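# Fill the empty crate with bottles from the pick list

## Task

Read the paper pick list lying beside the empty crate, oriented so its black bar is on top; each line names a label color and a count. Move exactly those bottles into the empty crate so they stand upright, and leave every other bottle upright in its original crate. Neither crate may end up tilted or shifted. Nothing may depend on the robot holding it at the end, and anything the robot is touching at the end must not settle by more than roughly a fingernail's width once released. Nothing may go off the table.

## Robot and tools

Robot: one seven-joint arm carrying a parallel two-finger gripper. Joints from base outward: waist, shoulder, upper arm roll, elbow, forearm roll, wrist pitch, wrist roll. Their ranges in rad: waist, upper arm roll, forearm roll and wrist roll each -69.115 to 69.115; shoulder -2.250 to 2.250; elbow -2.580 to 2.580; wrist pitch -2.100 to 2.100. The elbow cannot lock fully straight. The base may sit tilted on its mount, and the mount counts as arm for collision clearance.

Frame: scene frame, origin on the table surface straight beneath the arm base, +z up, +y to the left when facing along +x. Positions in metres, orientation as a quaternion with w first. The gripper's fingers extend along its own +z and close along its own y. end_effector_position is the point between the pads when shut; closed fingertips sit about 19 mm past it, open ones about 6 mm. Closing pushes the tips roughly 13 mm farther out, so keep clearance over surfaces. At long reach the reported hand position can be off.

Row format (used by both motion tools): 9 numbers x, y, z, qw, qx, qy, qz, position, speed. The first seven are an absolute gripper pose in the scene frame. position ranges -1 to 1: +1 fully open (85 mm), 0 about 41 mm, about -0.8 pads touching, -1 close until blocked. speed ranges -1 to 1 and sets how fast the finger gap changes: about 20 mm/s at -1, 85 at 0, 150 at +1. Optionally 7 more numbers from 0 to 1 follow: per-joint stiffness multipliers in joint order, which persist until replaced; low values may stop small motions from starting.

execute_actions(actions): actions is a list of up to 15 actions; each action is a list of up to 15 rows, one per 1/30 s step, and a short action repeats its final row until 15 steps pass. An empty list just reports state and images. Each step the commanded pose is clipped to within 70 mm and 16 degrees of the measured pose, then pursued by damped inverse kinematics, position taking priority over orientation. After an action the arm only continues to the last clipped pose, so far targets need further actions. An action is rejected if its target lies over 0.6 m from the gripper along any gripper axis; if the first action fails that test, or any action is malformed, nothing runs. Repeat the desired quaternion in every row rather than copying a drifted reported one.

move(target, speed, blocking): target is one row (absolute pose plus finger numbers, which are applied at the start). The gripper follows a straight path there, lasting 0.5 to 10 s (longer paths stop early). speed is the top path speed in m/s, 0.002 to 0.5, default 0.25; rotation is capped at twice that in rad/s. It does not avoid obstacles and may overshoot the speed, especially with the arm nearly extended. Faster contact and targets deeper past contact press harder. The result adds a move: line with the ending (done, off_target, moving, held, fault) and active limits: limits=paced means the pose was clipped; limits=held means some steps were blocked, after which the arm may lurch fast. blocking=false returns after 0.5 s while motion continues; other motion commands are refused until wait or stop shows it ended.

wait(seconds): 0 to 10 s, arm holds its last command; returns early if a running move finishes. stop(): brakes a running move (needs room, more when fast); fingers keep moving. zoom_image(camera, region): enlarges [x0, y0, x1, y1] pixels (max 504 x 504) of one camera's last image; cameras cam_head_left, cam_head_right, cam_high, cam_low, cam_wrist, all 896x504. finished_scene(scene): ends the given scene number irreversibly; the goal must already hold and keep holding; its result states success and gives the next task.

Gripping: hold with position -1 and leave it there. Release by commanding wider than the object. For a gentle grip, open, then close to just under the object width; each extra millimetre adds force up to the arm's limit (roughly 190 to 235 N per pad). Fingers stay put until position changes by 0.01 or more, but re-close toward the request if the object slips or is lost. position_measured_pct is about 50 minus 50 times the finger position; a stop below 90 means something is held, about 90 means pads met.

Result lines: state with end_effector_position and end_effector_quat_wxyz; Hand target, the pose currently being driven toward; step readings of position, HELD where a row was held back; joint positions and torques (per-unit offsets and noise); pose unreachable when the clearance check altered a command.

Avoid: contact torque reaching a load limit (51.3 N m for waist, shoulder, upper arm roll, elbow; 32.3 for forearm roll, wrist pitch, wrist roll; held weight counts) causes a 10 s stop and skips the call. Holding loads heats motors: MOTOR HOT from 60 °C, and at 75 °C an OVER-TEMPERATURE FAULT lets the arm sink. Occasional tugs on held parts or pushes on loose ones can happen. Don't drop, slam or shove bottles or crates, tip anything, or push items off the table. The robot holds its last command while you deliberate; smooth, quick, low-effort motion is preferred.

Each tool is called after "Call:" as name([rows], argument=value, ...), one row to a line, values as JSON.

## Session

Call:
execute_actions(actions=[])

Scene clock: 0.00 s.
end_effector_position=(+0.6707, +0.3280, +0.2556) position_measured_pct=0.0 end_effector_quat_wxyz=(-0.040, +0.596, +0.800, +0.056)
Joint positions: [-1.059  1.232  0.67   0.393 -0.03   1.525 -0.415]
Joint velocities: [ 0. -0. -0.  0. -0. -0.  0.]
Joint torques (N m, as the joint torque sensors report them, + toward a larger angle): no reading
Hand target: +0.671, +0.328, +0.256; -0.040, +0.596, +0.800, +0.056
Joint stiffness scale: [1. 1. 1. 1. 1. 1. 1.]

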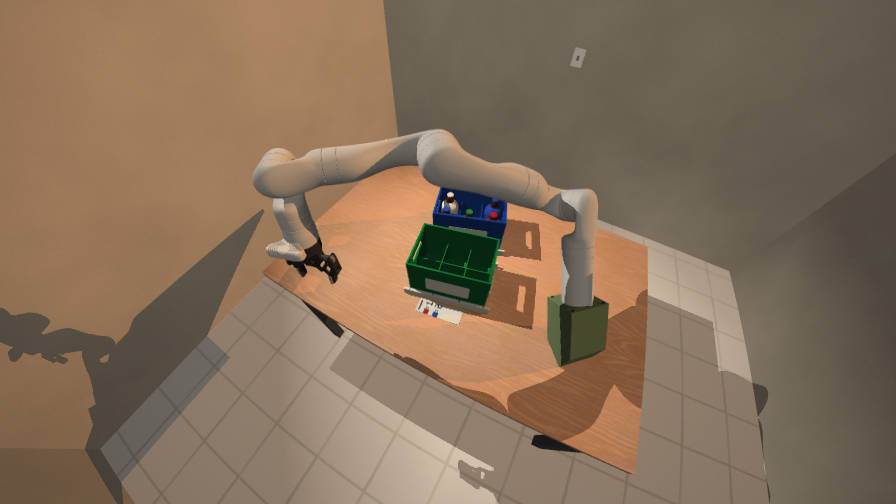

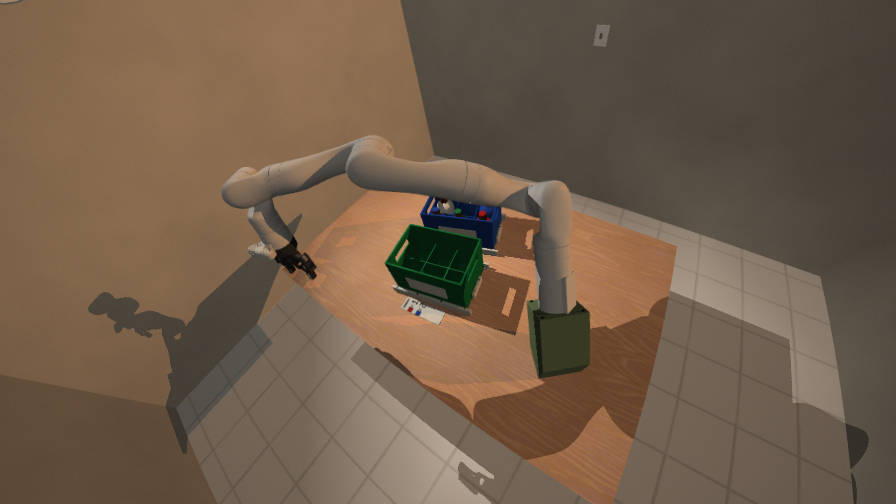

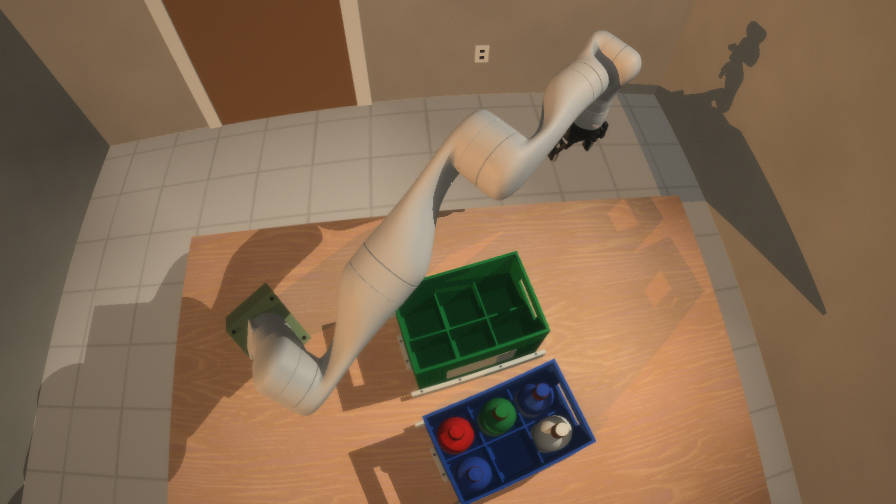

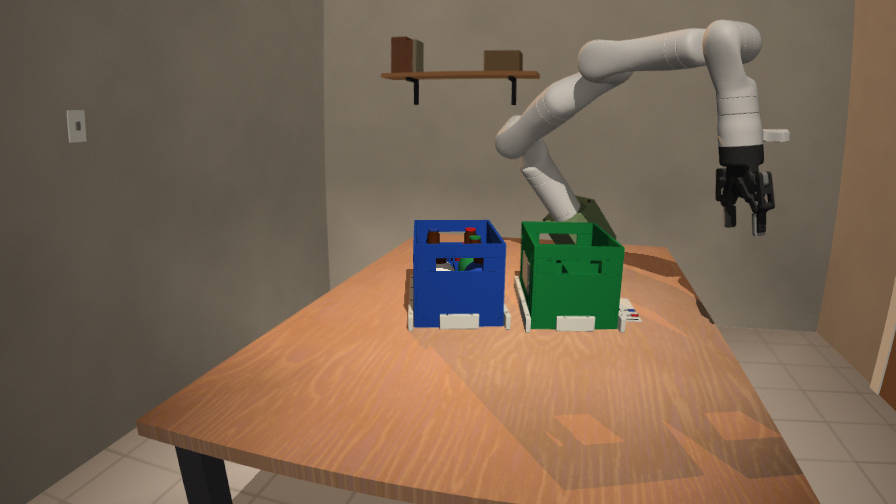

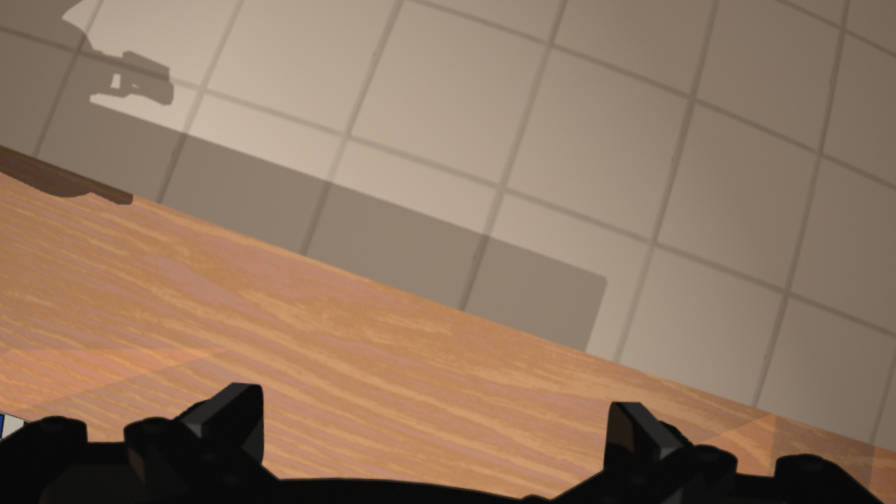

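Call:
zoom_image(camera="cam_head_left", region=[400, 280, 480, 335])

Call:
zoom_image(camera="cam_high", region=[380, 240, 620, 504])

Region (400, 280, 480, 335) of cam_head_left's 896x504 image, scaled by 6.300, with more detail than that image has; it fills the top 346 rows of this view, and the rest is white.

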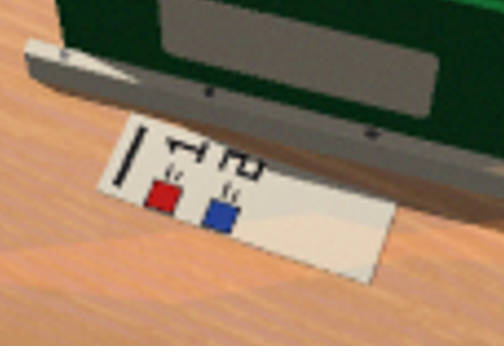

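Region (380, 240, 620, 504) of cam_high's 896x504 image, scaled by 1.909, with more detail than that image has; it fills the left 458 columns of this view, and the rest is white.

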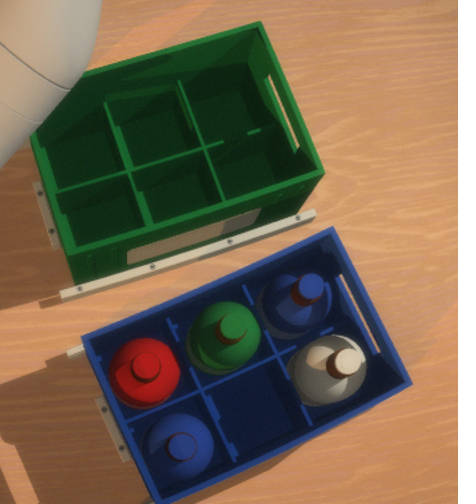

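Call:
move(target=[0.48,-0.05,0.5,0,0.7071,0.7071,0,1,0], speed=0.4)

Scene clock: 16.77 s.
end_effector_position=(+0.4805, -0.0484, +0.5012) position_measured_pct=0.0 end_effector_quat_wxyz=(+0.001, +0.704, +0.711, +0.001)
Joint positions: [-2.054  0.208  1.01   1.396  0.512  1.803 -0.861]
Joint velocities: [-0.013 -0.002 -0.002 -0.     0.    -0.     0.   ]
Joint torques (N m, as the joint torque sensors report them, + toward a larger angle): [-6.67  6.42 -3.87 -7.11 -0.35  0.2   0.16]
Hand target: +0.481, -0.050, +0.502; +0.002, +0.708, +0.706, +0.001
Off the commanded pose: 0.002 m, 1 deg.
Joint stiffness scale: [1. 1. 1. 1. 1. 1. 1.]
move: done; limits=paced

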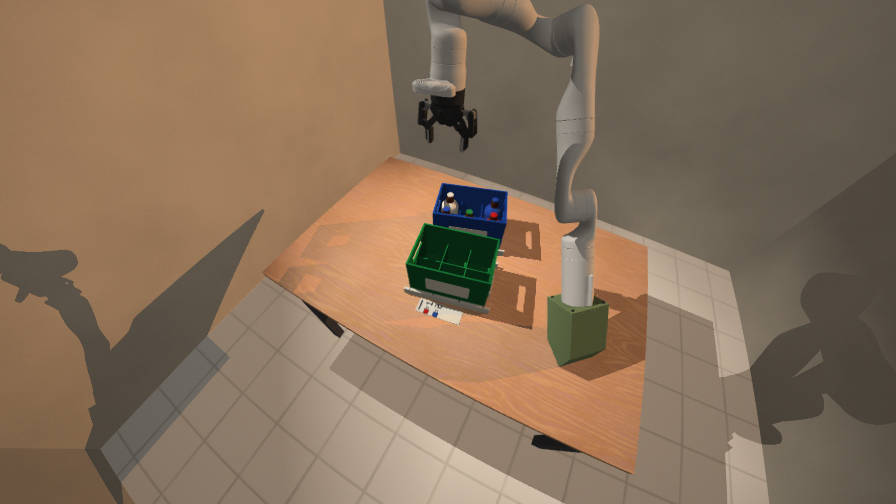

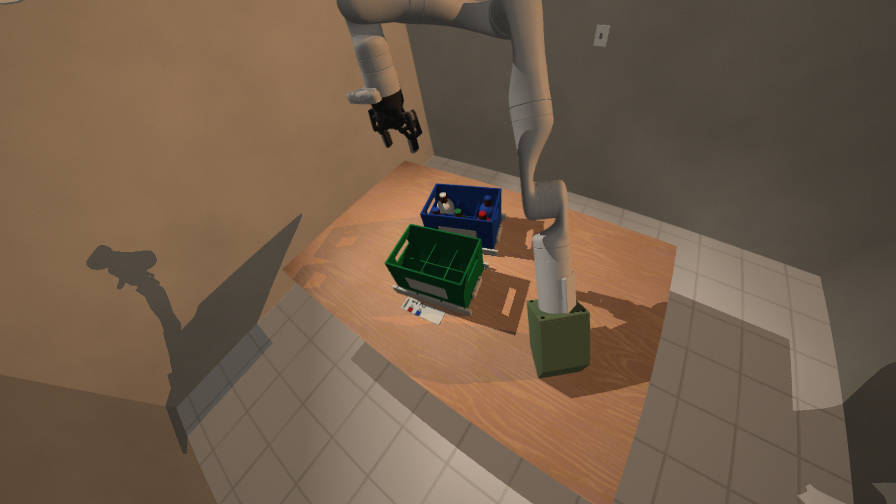

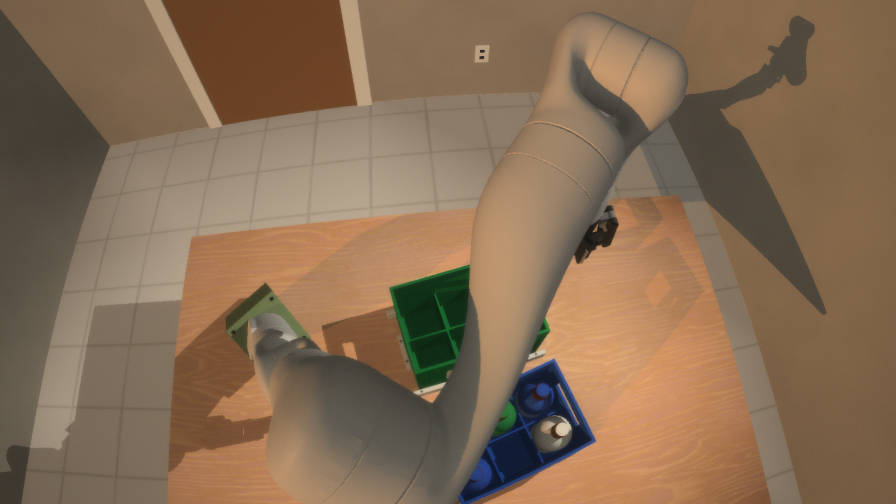

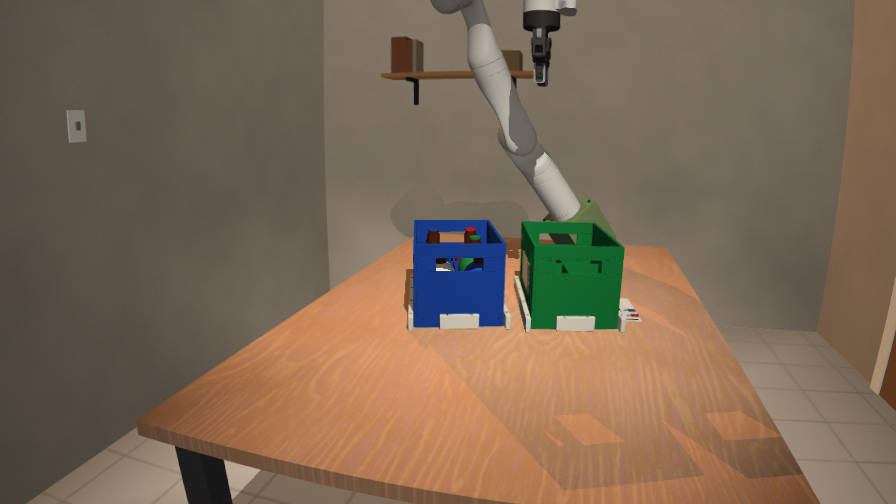

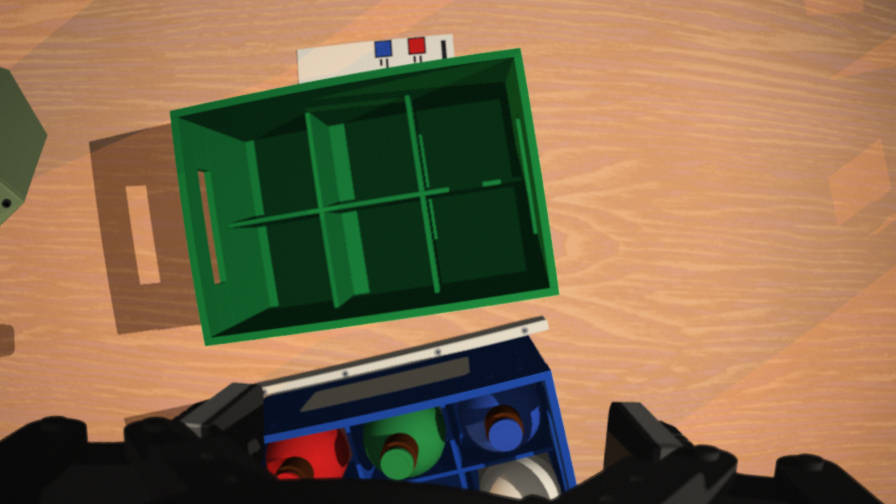

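Call:
move(target=[0.46,-0.2,0.42,0,0.643,0.766,0,1,0], speed=0.4)

Scene clock: 30.83 s.
end_effector_position=(+0.4604, -0.1980, +0.4220) position_measured_pct=0.0 end_effector_quat_wxyz=(-0.002, +0.642, +0.767, +0.002)
Joint positions: [-2.097 -0.372  0.671  1.699  0.865  2.097 -0.929]
Joint velocities: [ 0.009 -0.003 -0.003  0.     0.002 -0.     0.   ]
Joint torques (N m, as the joint torque sensors report them, + toward a larger angle): [-3.85 14.01 -5.77 -4.42 -0.28  0.11  0.12]
Hand target: +0.460, -0.201, +0.420; -0.000, +0.644, +0.765, -0.000
Off the commanded pose: 0.003 m, 0 deg.
Joint stiffness scale: [1. 1. 1. 1. 1. 1. 1.]
move: done

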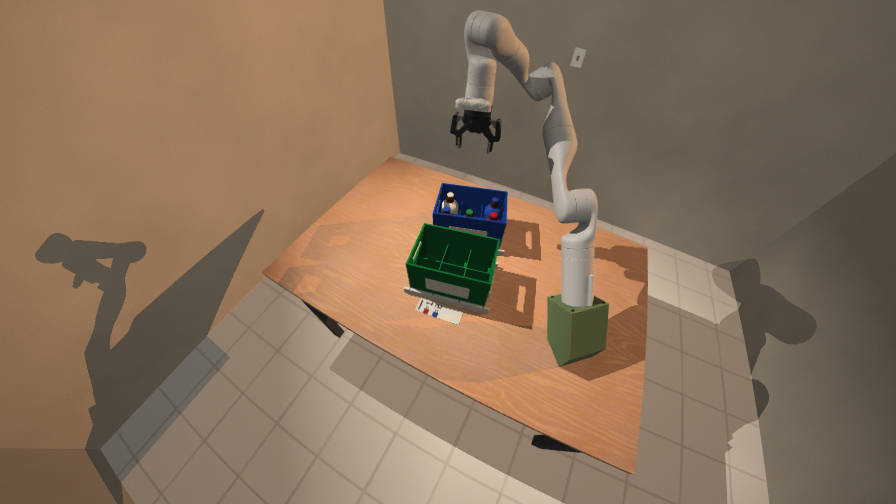

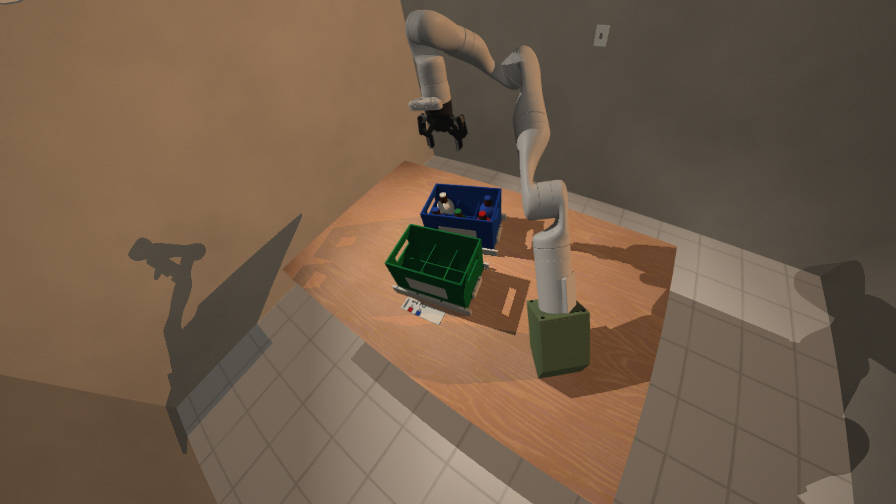

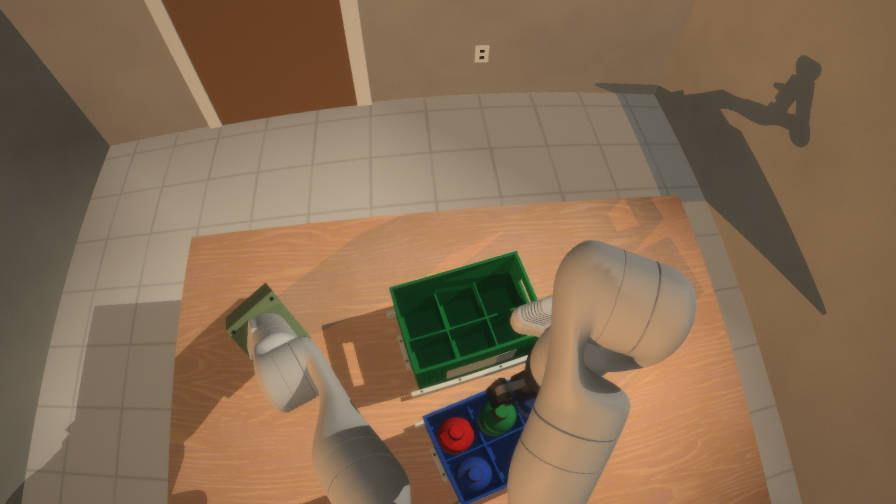

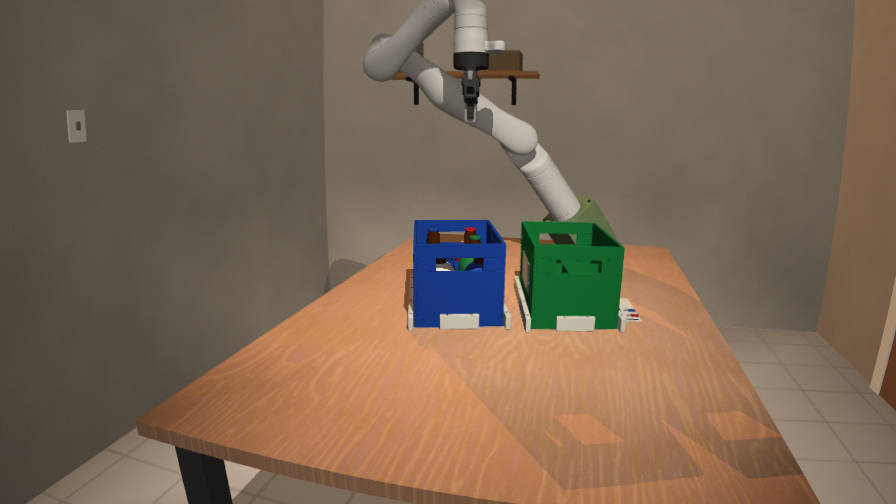

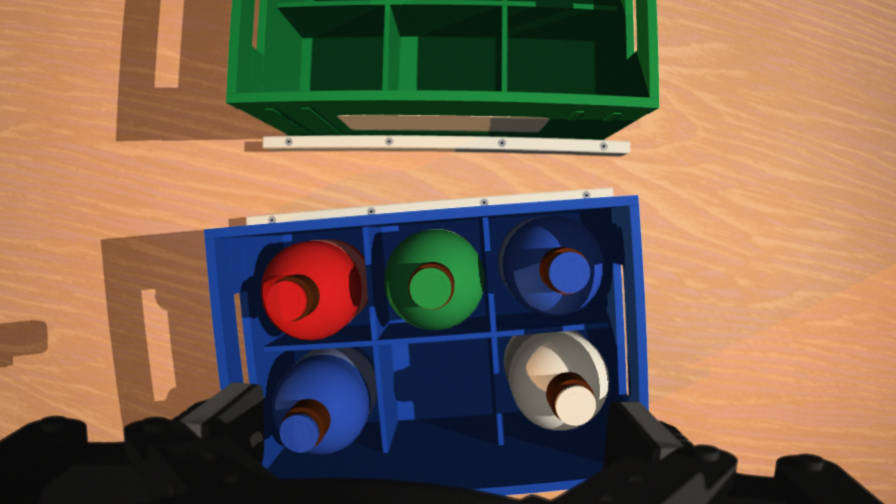

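Call:
move(target=[0.361,-0.171,0.28,0,0.63,0.777,0,0.3,0])

Scene clock: 45.27 s.
end_effector_position=(+0.3624, -0.1712, +0.2822) position_measured_pct=34.9 end_effector_quat_wxyz=(+0.002, +0.625, +0.781, -0.000)
Joint positions: [-2.063 -0.529  0.64   2.283  0.8    1.824 -1.269]
Joint velocities: [ 0.002  0.    -0.001  0.003  0.    -0.004 -0.   ]
Joint torques (N m, as the joint torque sensors report them, + toward a larger angle): [-2.38 12.15 -4.79 -5.67 -0.23  0.14  0.11]
Hand target: +0.362, -0.171, +0.280; +0.000, +0.630, +0.777, +0.000
Off the commanded pose: 0.003 m, 1 deg.
Joint stiffness scale: [1. 1. 1. 1. 1. 1. 1.]
move: done

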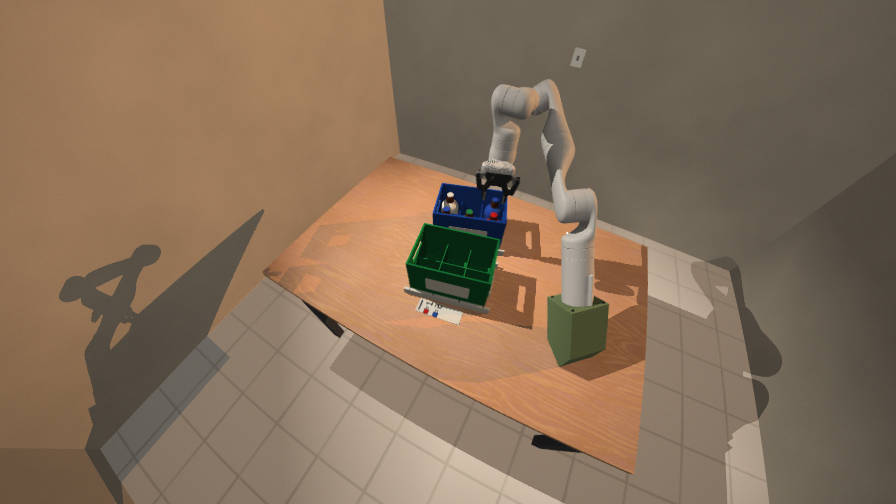

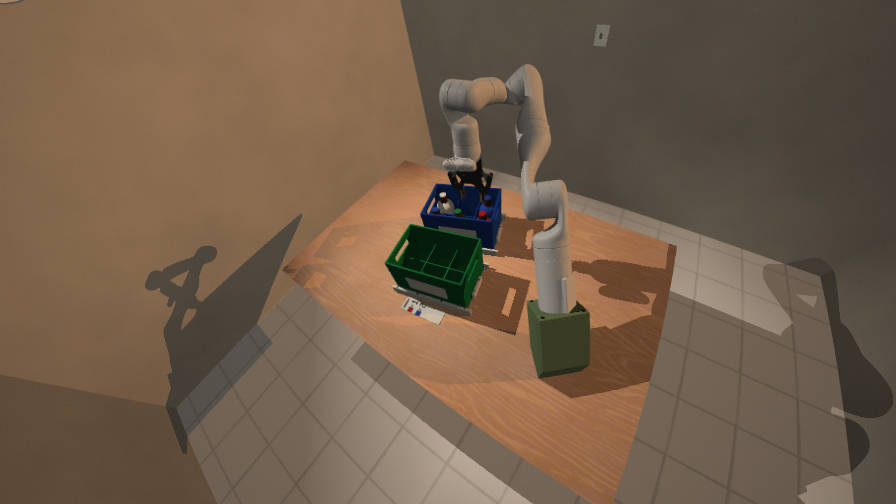

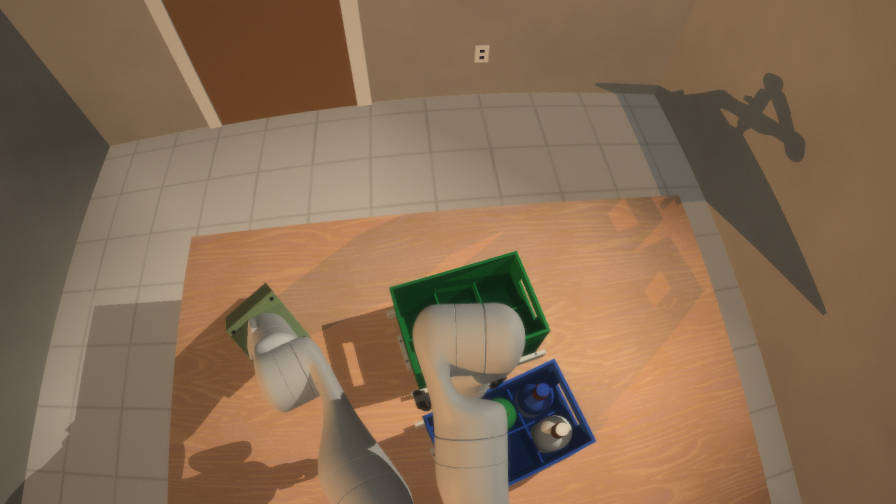

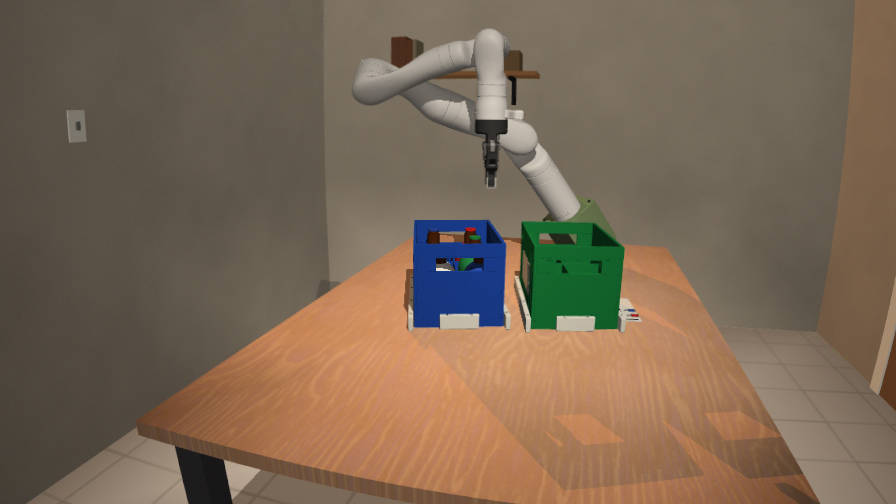

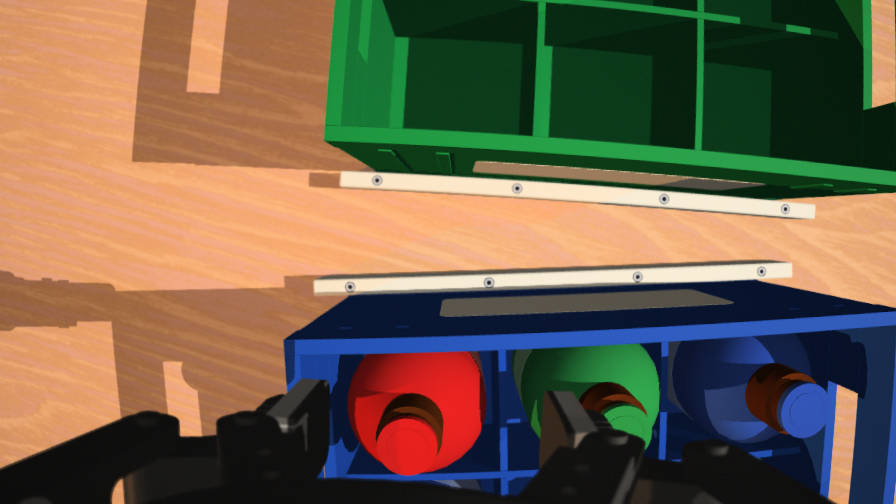

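Call:
move(target=[0.36,-0.221,0.25,0,0.63,0.777,0,0.3,0])

Scene clock: 57.10 s.
end_effector_position=(+0.3600, -0.2186, +0.2515) position_measured_pct=34.9 end_effector_quat_wxyz=(-0.003, +0.633, +0.774, +0.001)
Joint positions: [-1.975 -0.712  0.569  2.317  0.866  1.945 -1.209]
Joint velocities: [-0.    -0.017 -0.001 -0.    -0.001  0.01  -0.   ]
Joint torques (N m, as the joint torque sensors report them, + toward a larger angle): [-1.09 13.08 -4.65 -4.98 -0.33  0.01  0.13]
Hand target: +0.360, -0.221, +0.250; -0.000, +0.630, +0.777, -0.000
Off the commanded pose: 0.003 m, 1 deg.
Joint stiffness scale: [1. 1. 1. 1. 1. 1. 1.]
move: done

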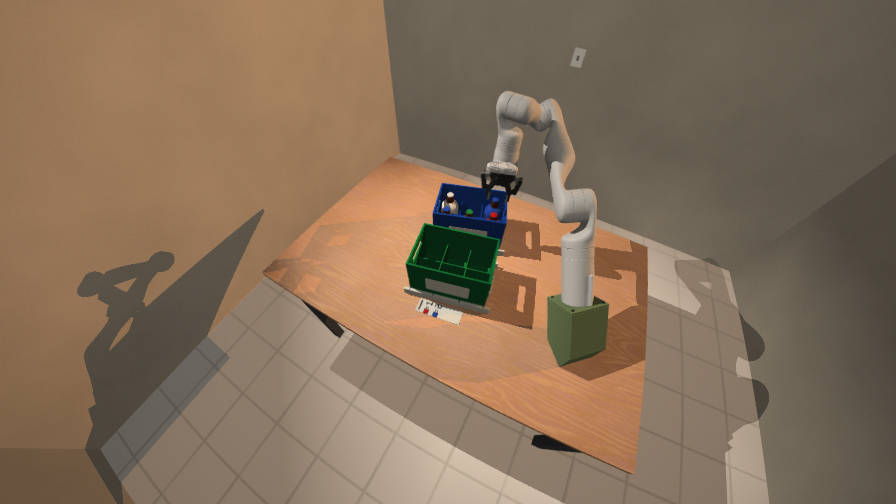

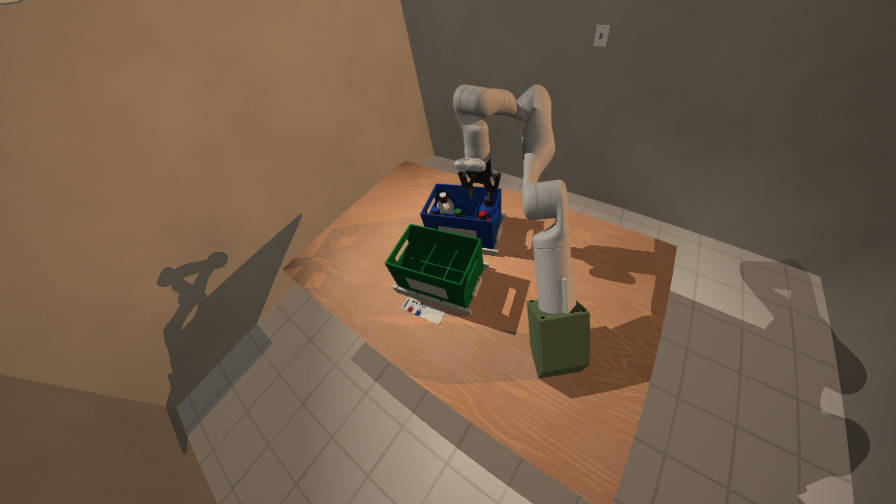

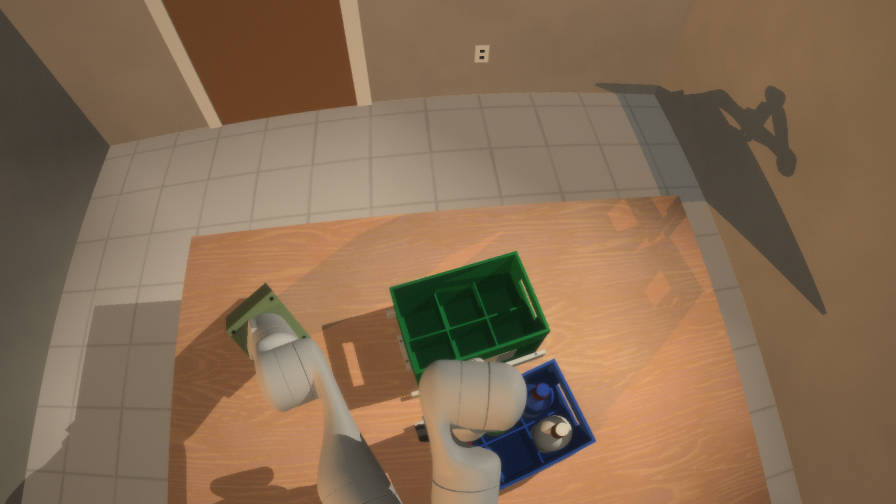

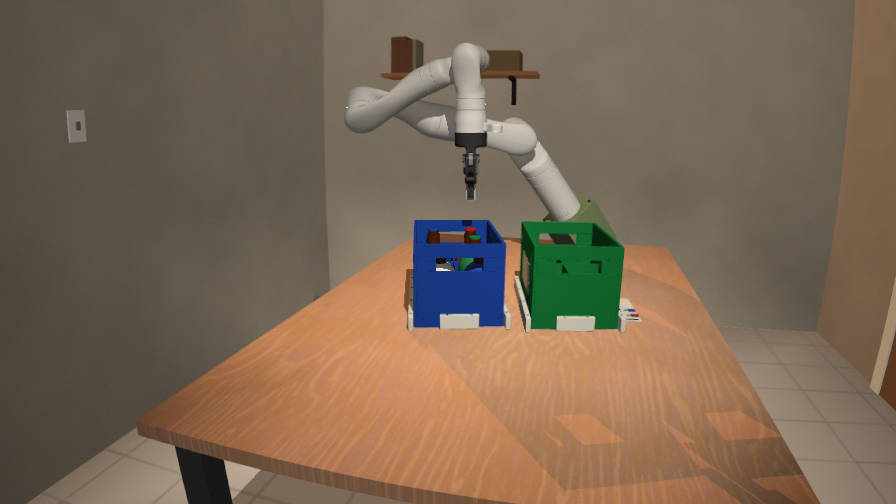

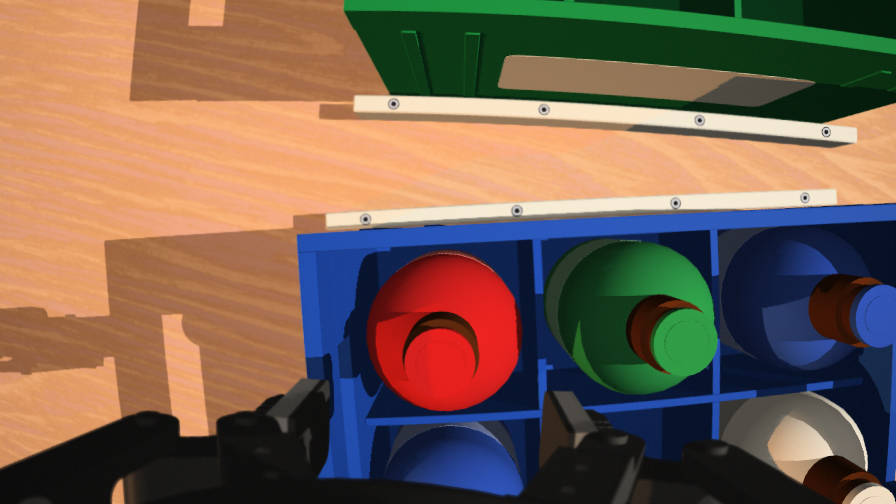

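Call:
move(target=[0.36,-0.221,0.15,0,0.63,0.777,0,0.3,0], speed=0.1)

Call:
execute_actions([
  [[0.36,-0.221,0.15,0,0.63,0.777,0,-1,0]],
  [[0.36,-0.221,0.15,0,0.63,0.777,0,-1,0]],
])

Scene clock: 70.80 s.
end_effector_position=(+0.3619, -0.2230, +0.1521) position_measured_pct=34.9 end_effector_quat_wxyz=(+0.002, +0.637, +0.771, -0.001)
Joint positions: [-2.013 -0.89   0.849  2.465  1.156  1.878 -1.2  ]
Joint velocities: [-0.01  -0.011  0.001 -0.    -0.    -0.    -0.   ]
Joint torques (N m, as the joint torque sensors report them, + toward a larger angle): [-0.37 11.92 -3.2  -1.06 -0.89 -0.16  0.07]
Hand target: +0.360, -0.222, +0.150; +0.000, +0.630, +0.776, -0.000
Off the commanded pose: 0.003 m, 1 deg.
Joint stiffness scale: [1. 1. 1. 1. 1. 1. 1.]
move: done

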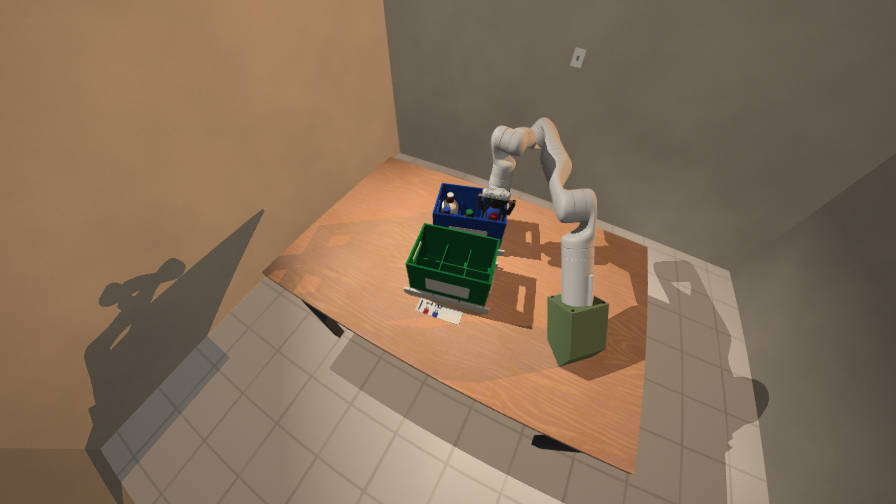

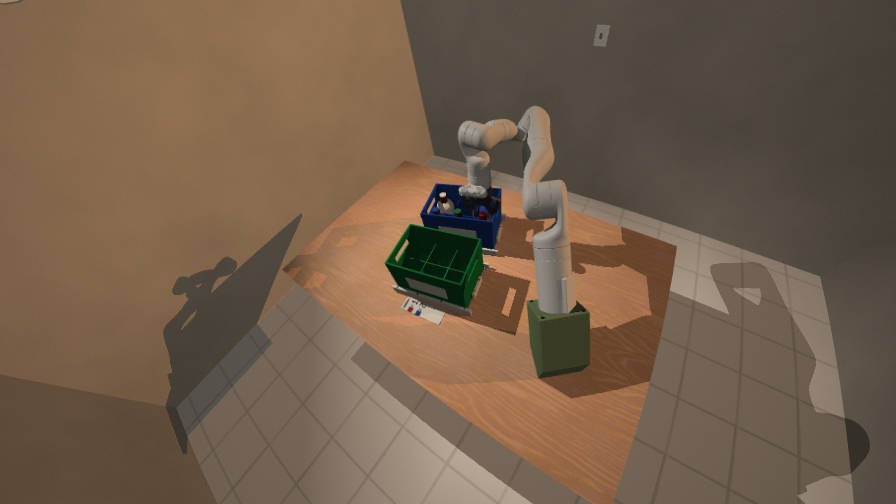

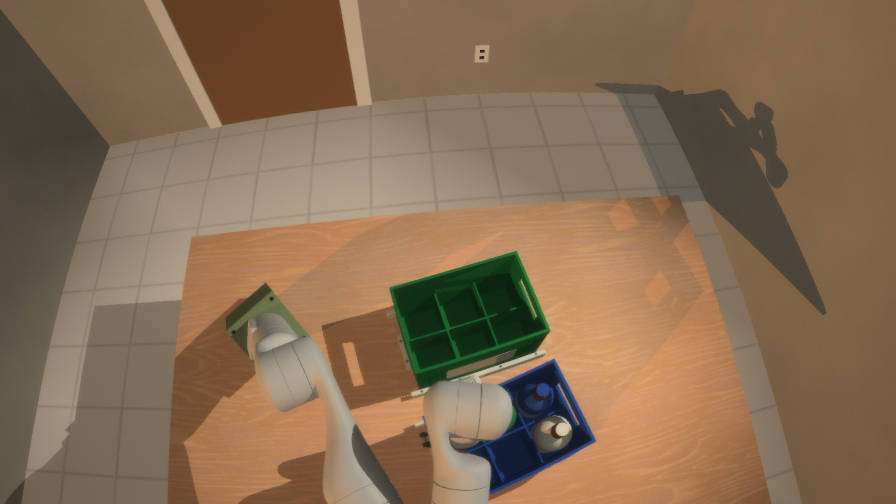

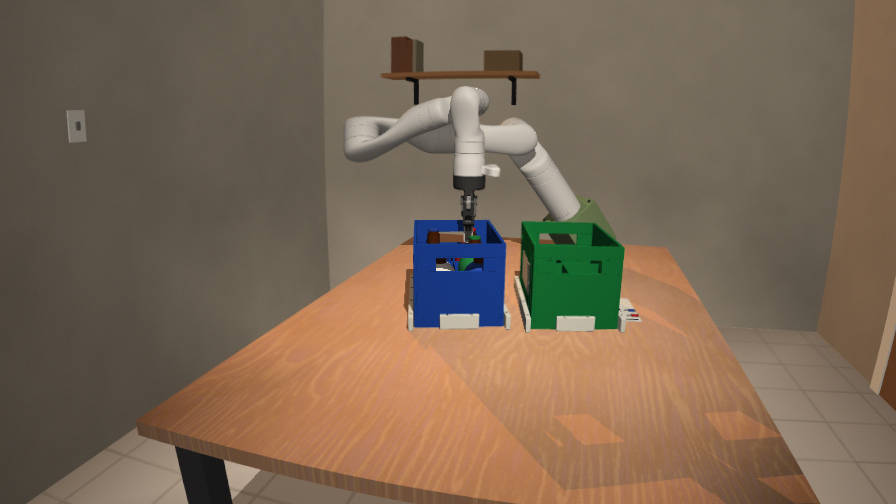

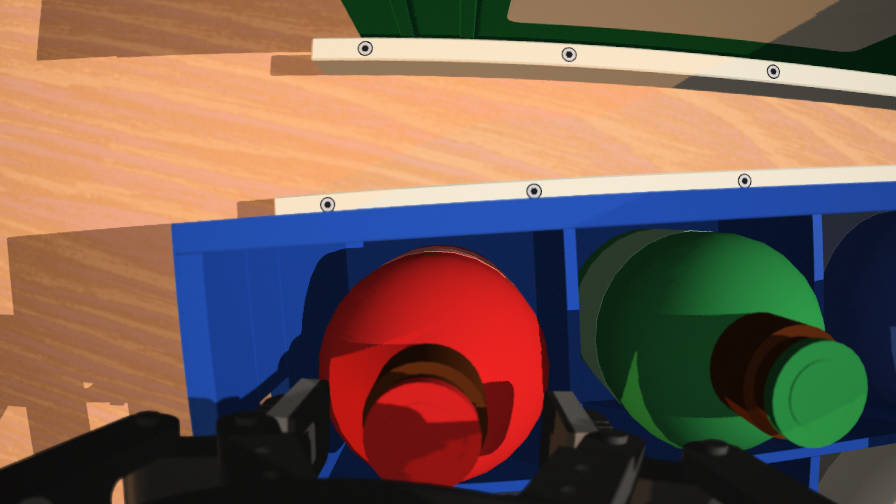

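Scene clock: 71.80 s.
end_effector_position=(+0.3611, -0.2218, +0.1515) position_measured_pct=64.7 end_effector_quat_wxyz=(+0.000, +0.635, +0.772, -0.000)
Joint positions: [-2.016 -0.893  0.848  2.468  1.154  1.878 -1.2  ]
Joint velocities: [-0.    -0.     0.    -0.     0.001  0.    -0.   ]
Joint torques (N m, as the joint torque sensors report them, + toward a larger angle): [-0.87  8.96 -1.75 -0.88  1.17 -1.42  0.19]
Hand target: +0.360, -0.221, +0.150; +0.000, +0.630, +0.777, +0.000
Off the commanded pose: 0.002 m, 1 deg.
Joint stiffness scale: [1. 1. 1. 1. 1. 1. 1.]
Step readings (end_effector_position; steps 1 to 15: 1st action; 16 to 30: 2nd action):
0: (+0.3619, -0.2230, +0.1521)
1: (+0.3620, -0.2229, +0.1521)
2: (+0.3620, -0.2227, +0.1520)
4: (+0.3619, -0.2225, +0.1519)
8: (+0.3614, -0.2223, +0.1514)
15: (+0.3611, -0.2218, +0.1515)
16: (+0.3611, -0.2218, +0.1515)
17: (+0.3611, -0.2218, +0.1515)
19: (+0.3611, -0.2218, +0.1515)
23: (+0.3611, -0.2218, +0.1515)
30: end_effector_position above

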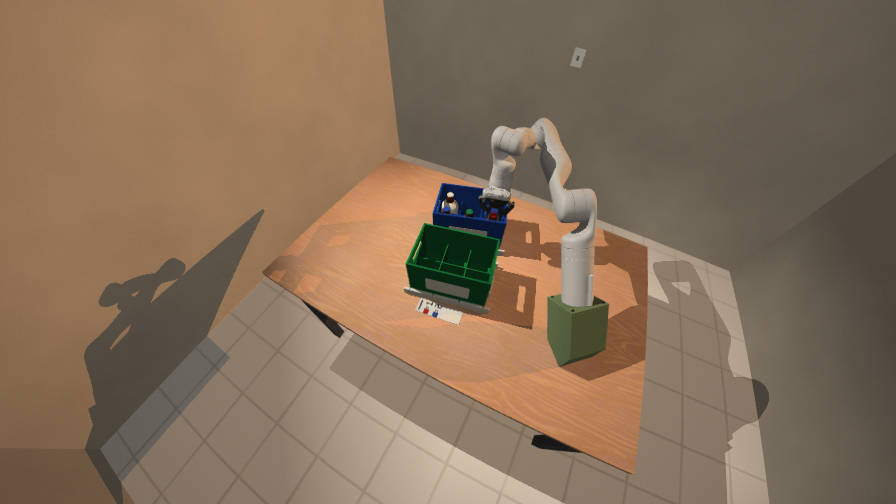

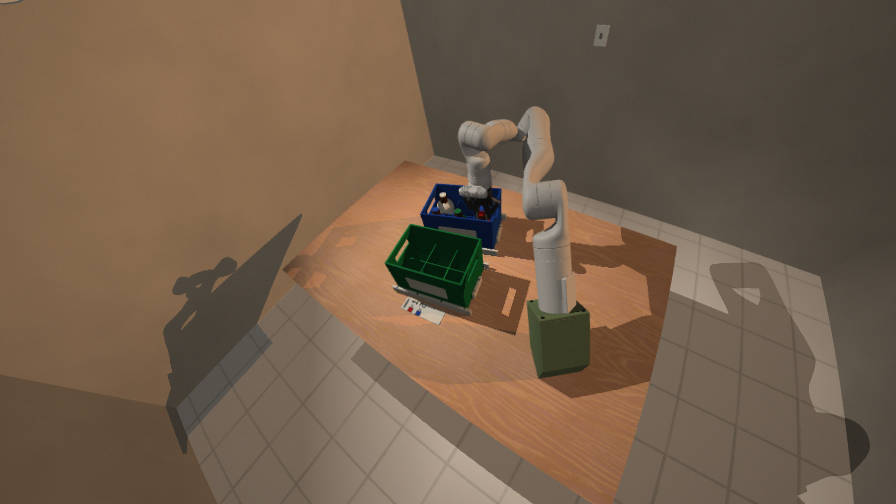

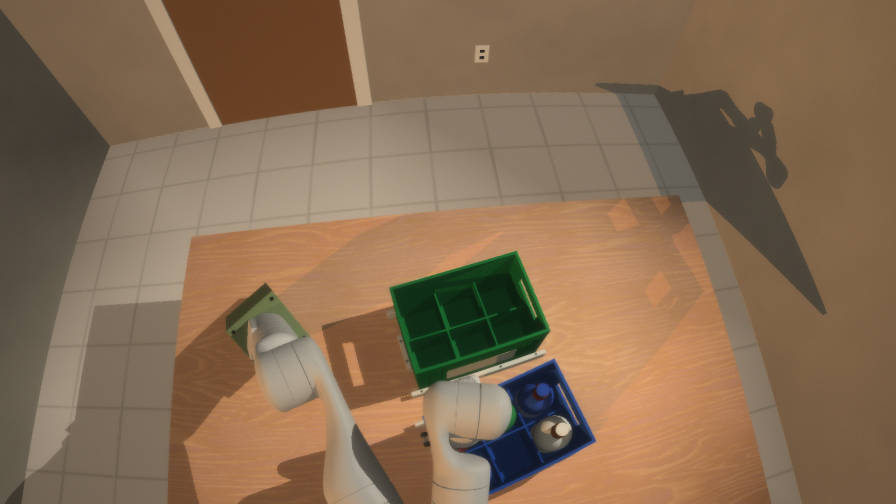

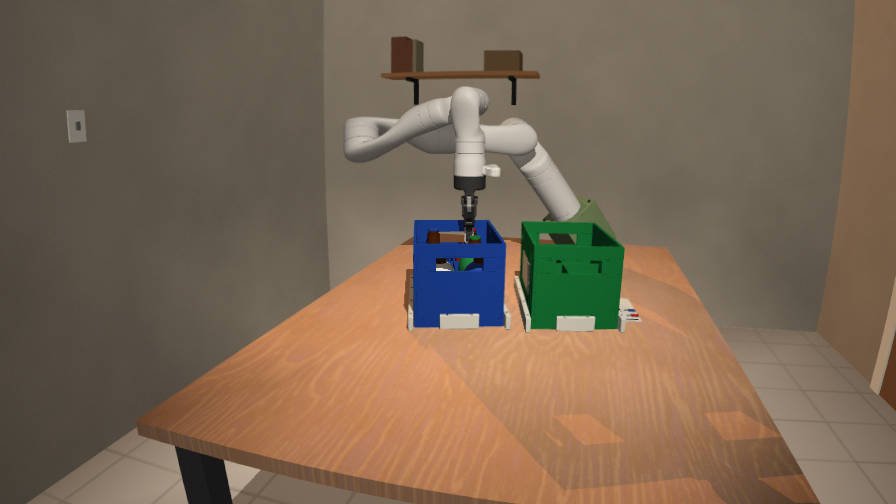

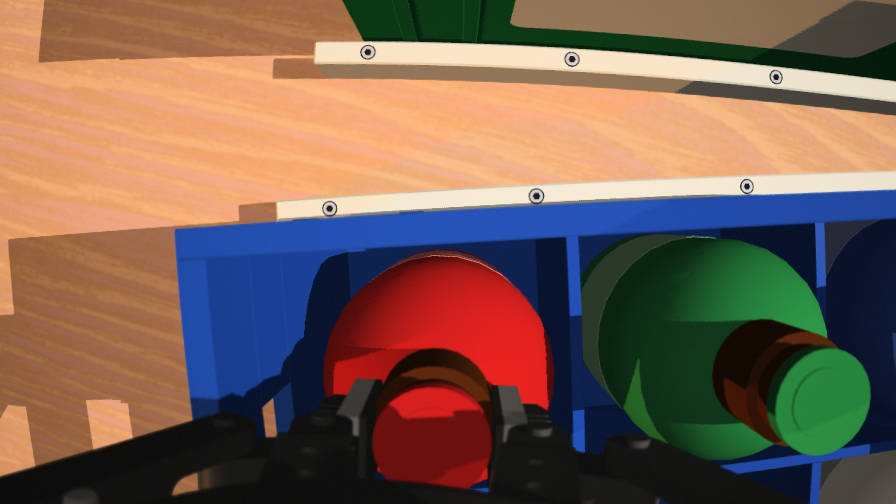

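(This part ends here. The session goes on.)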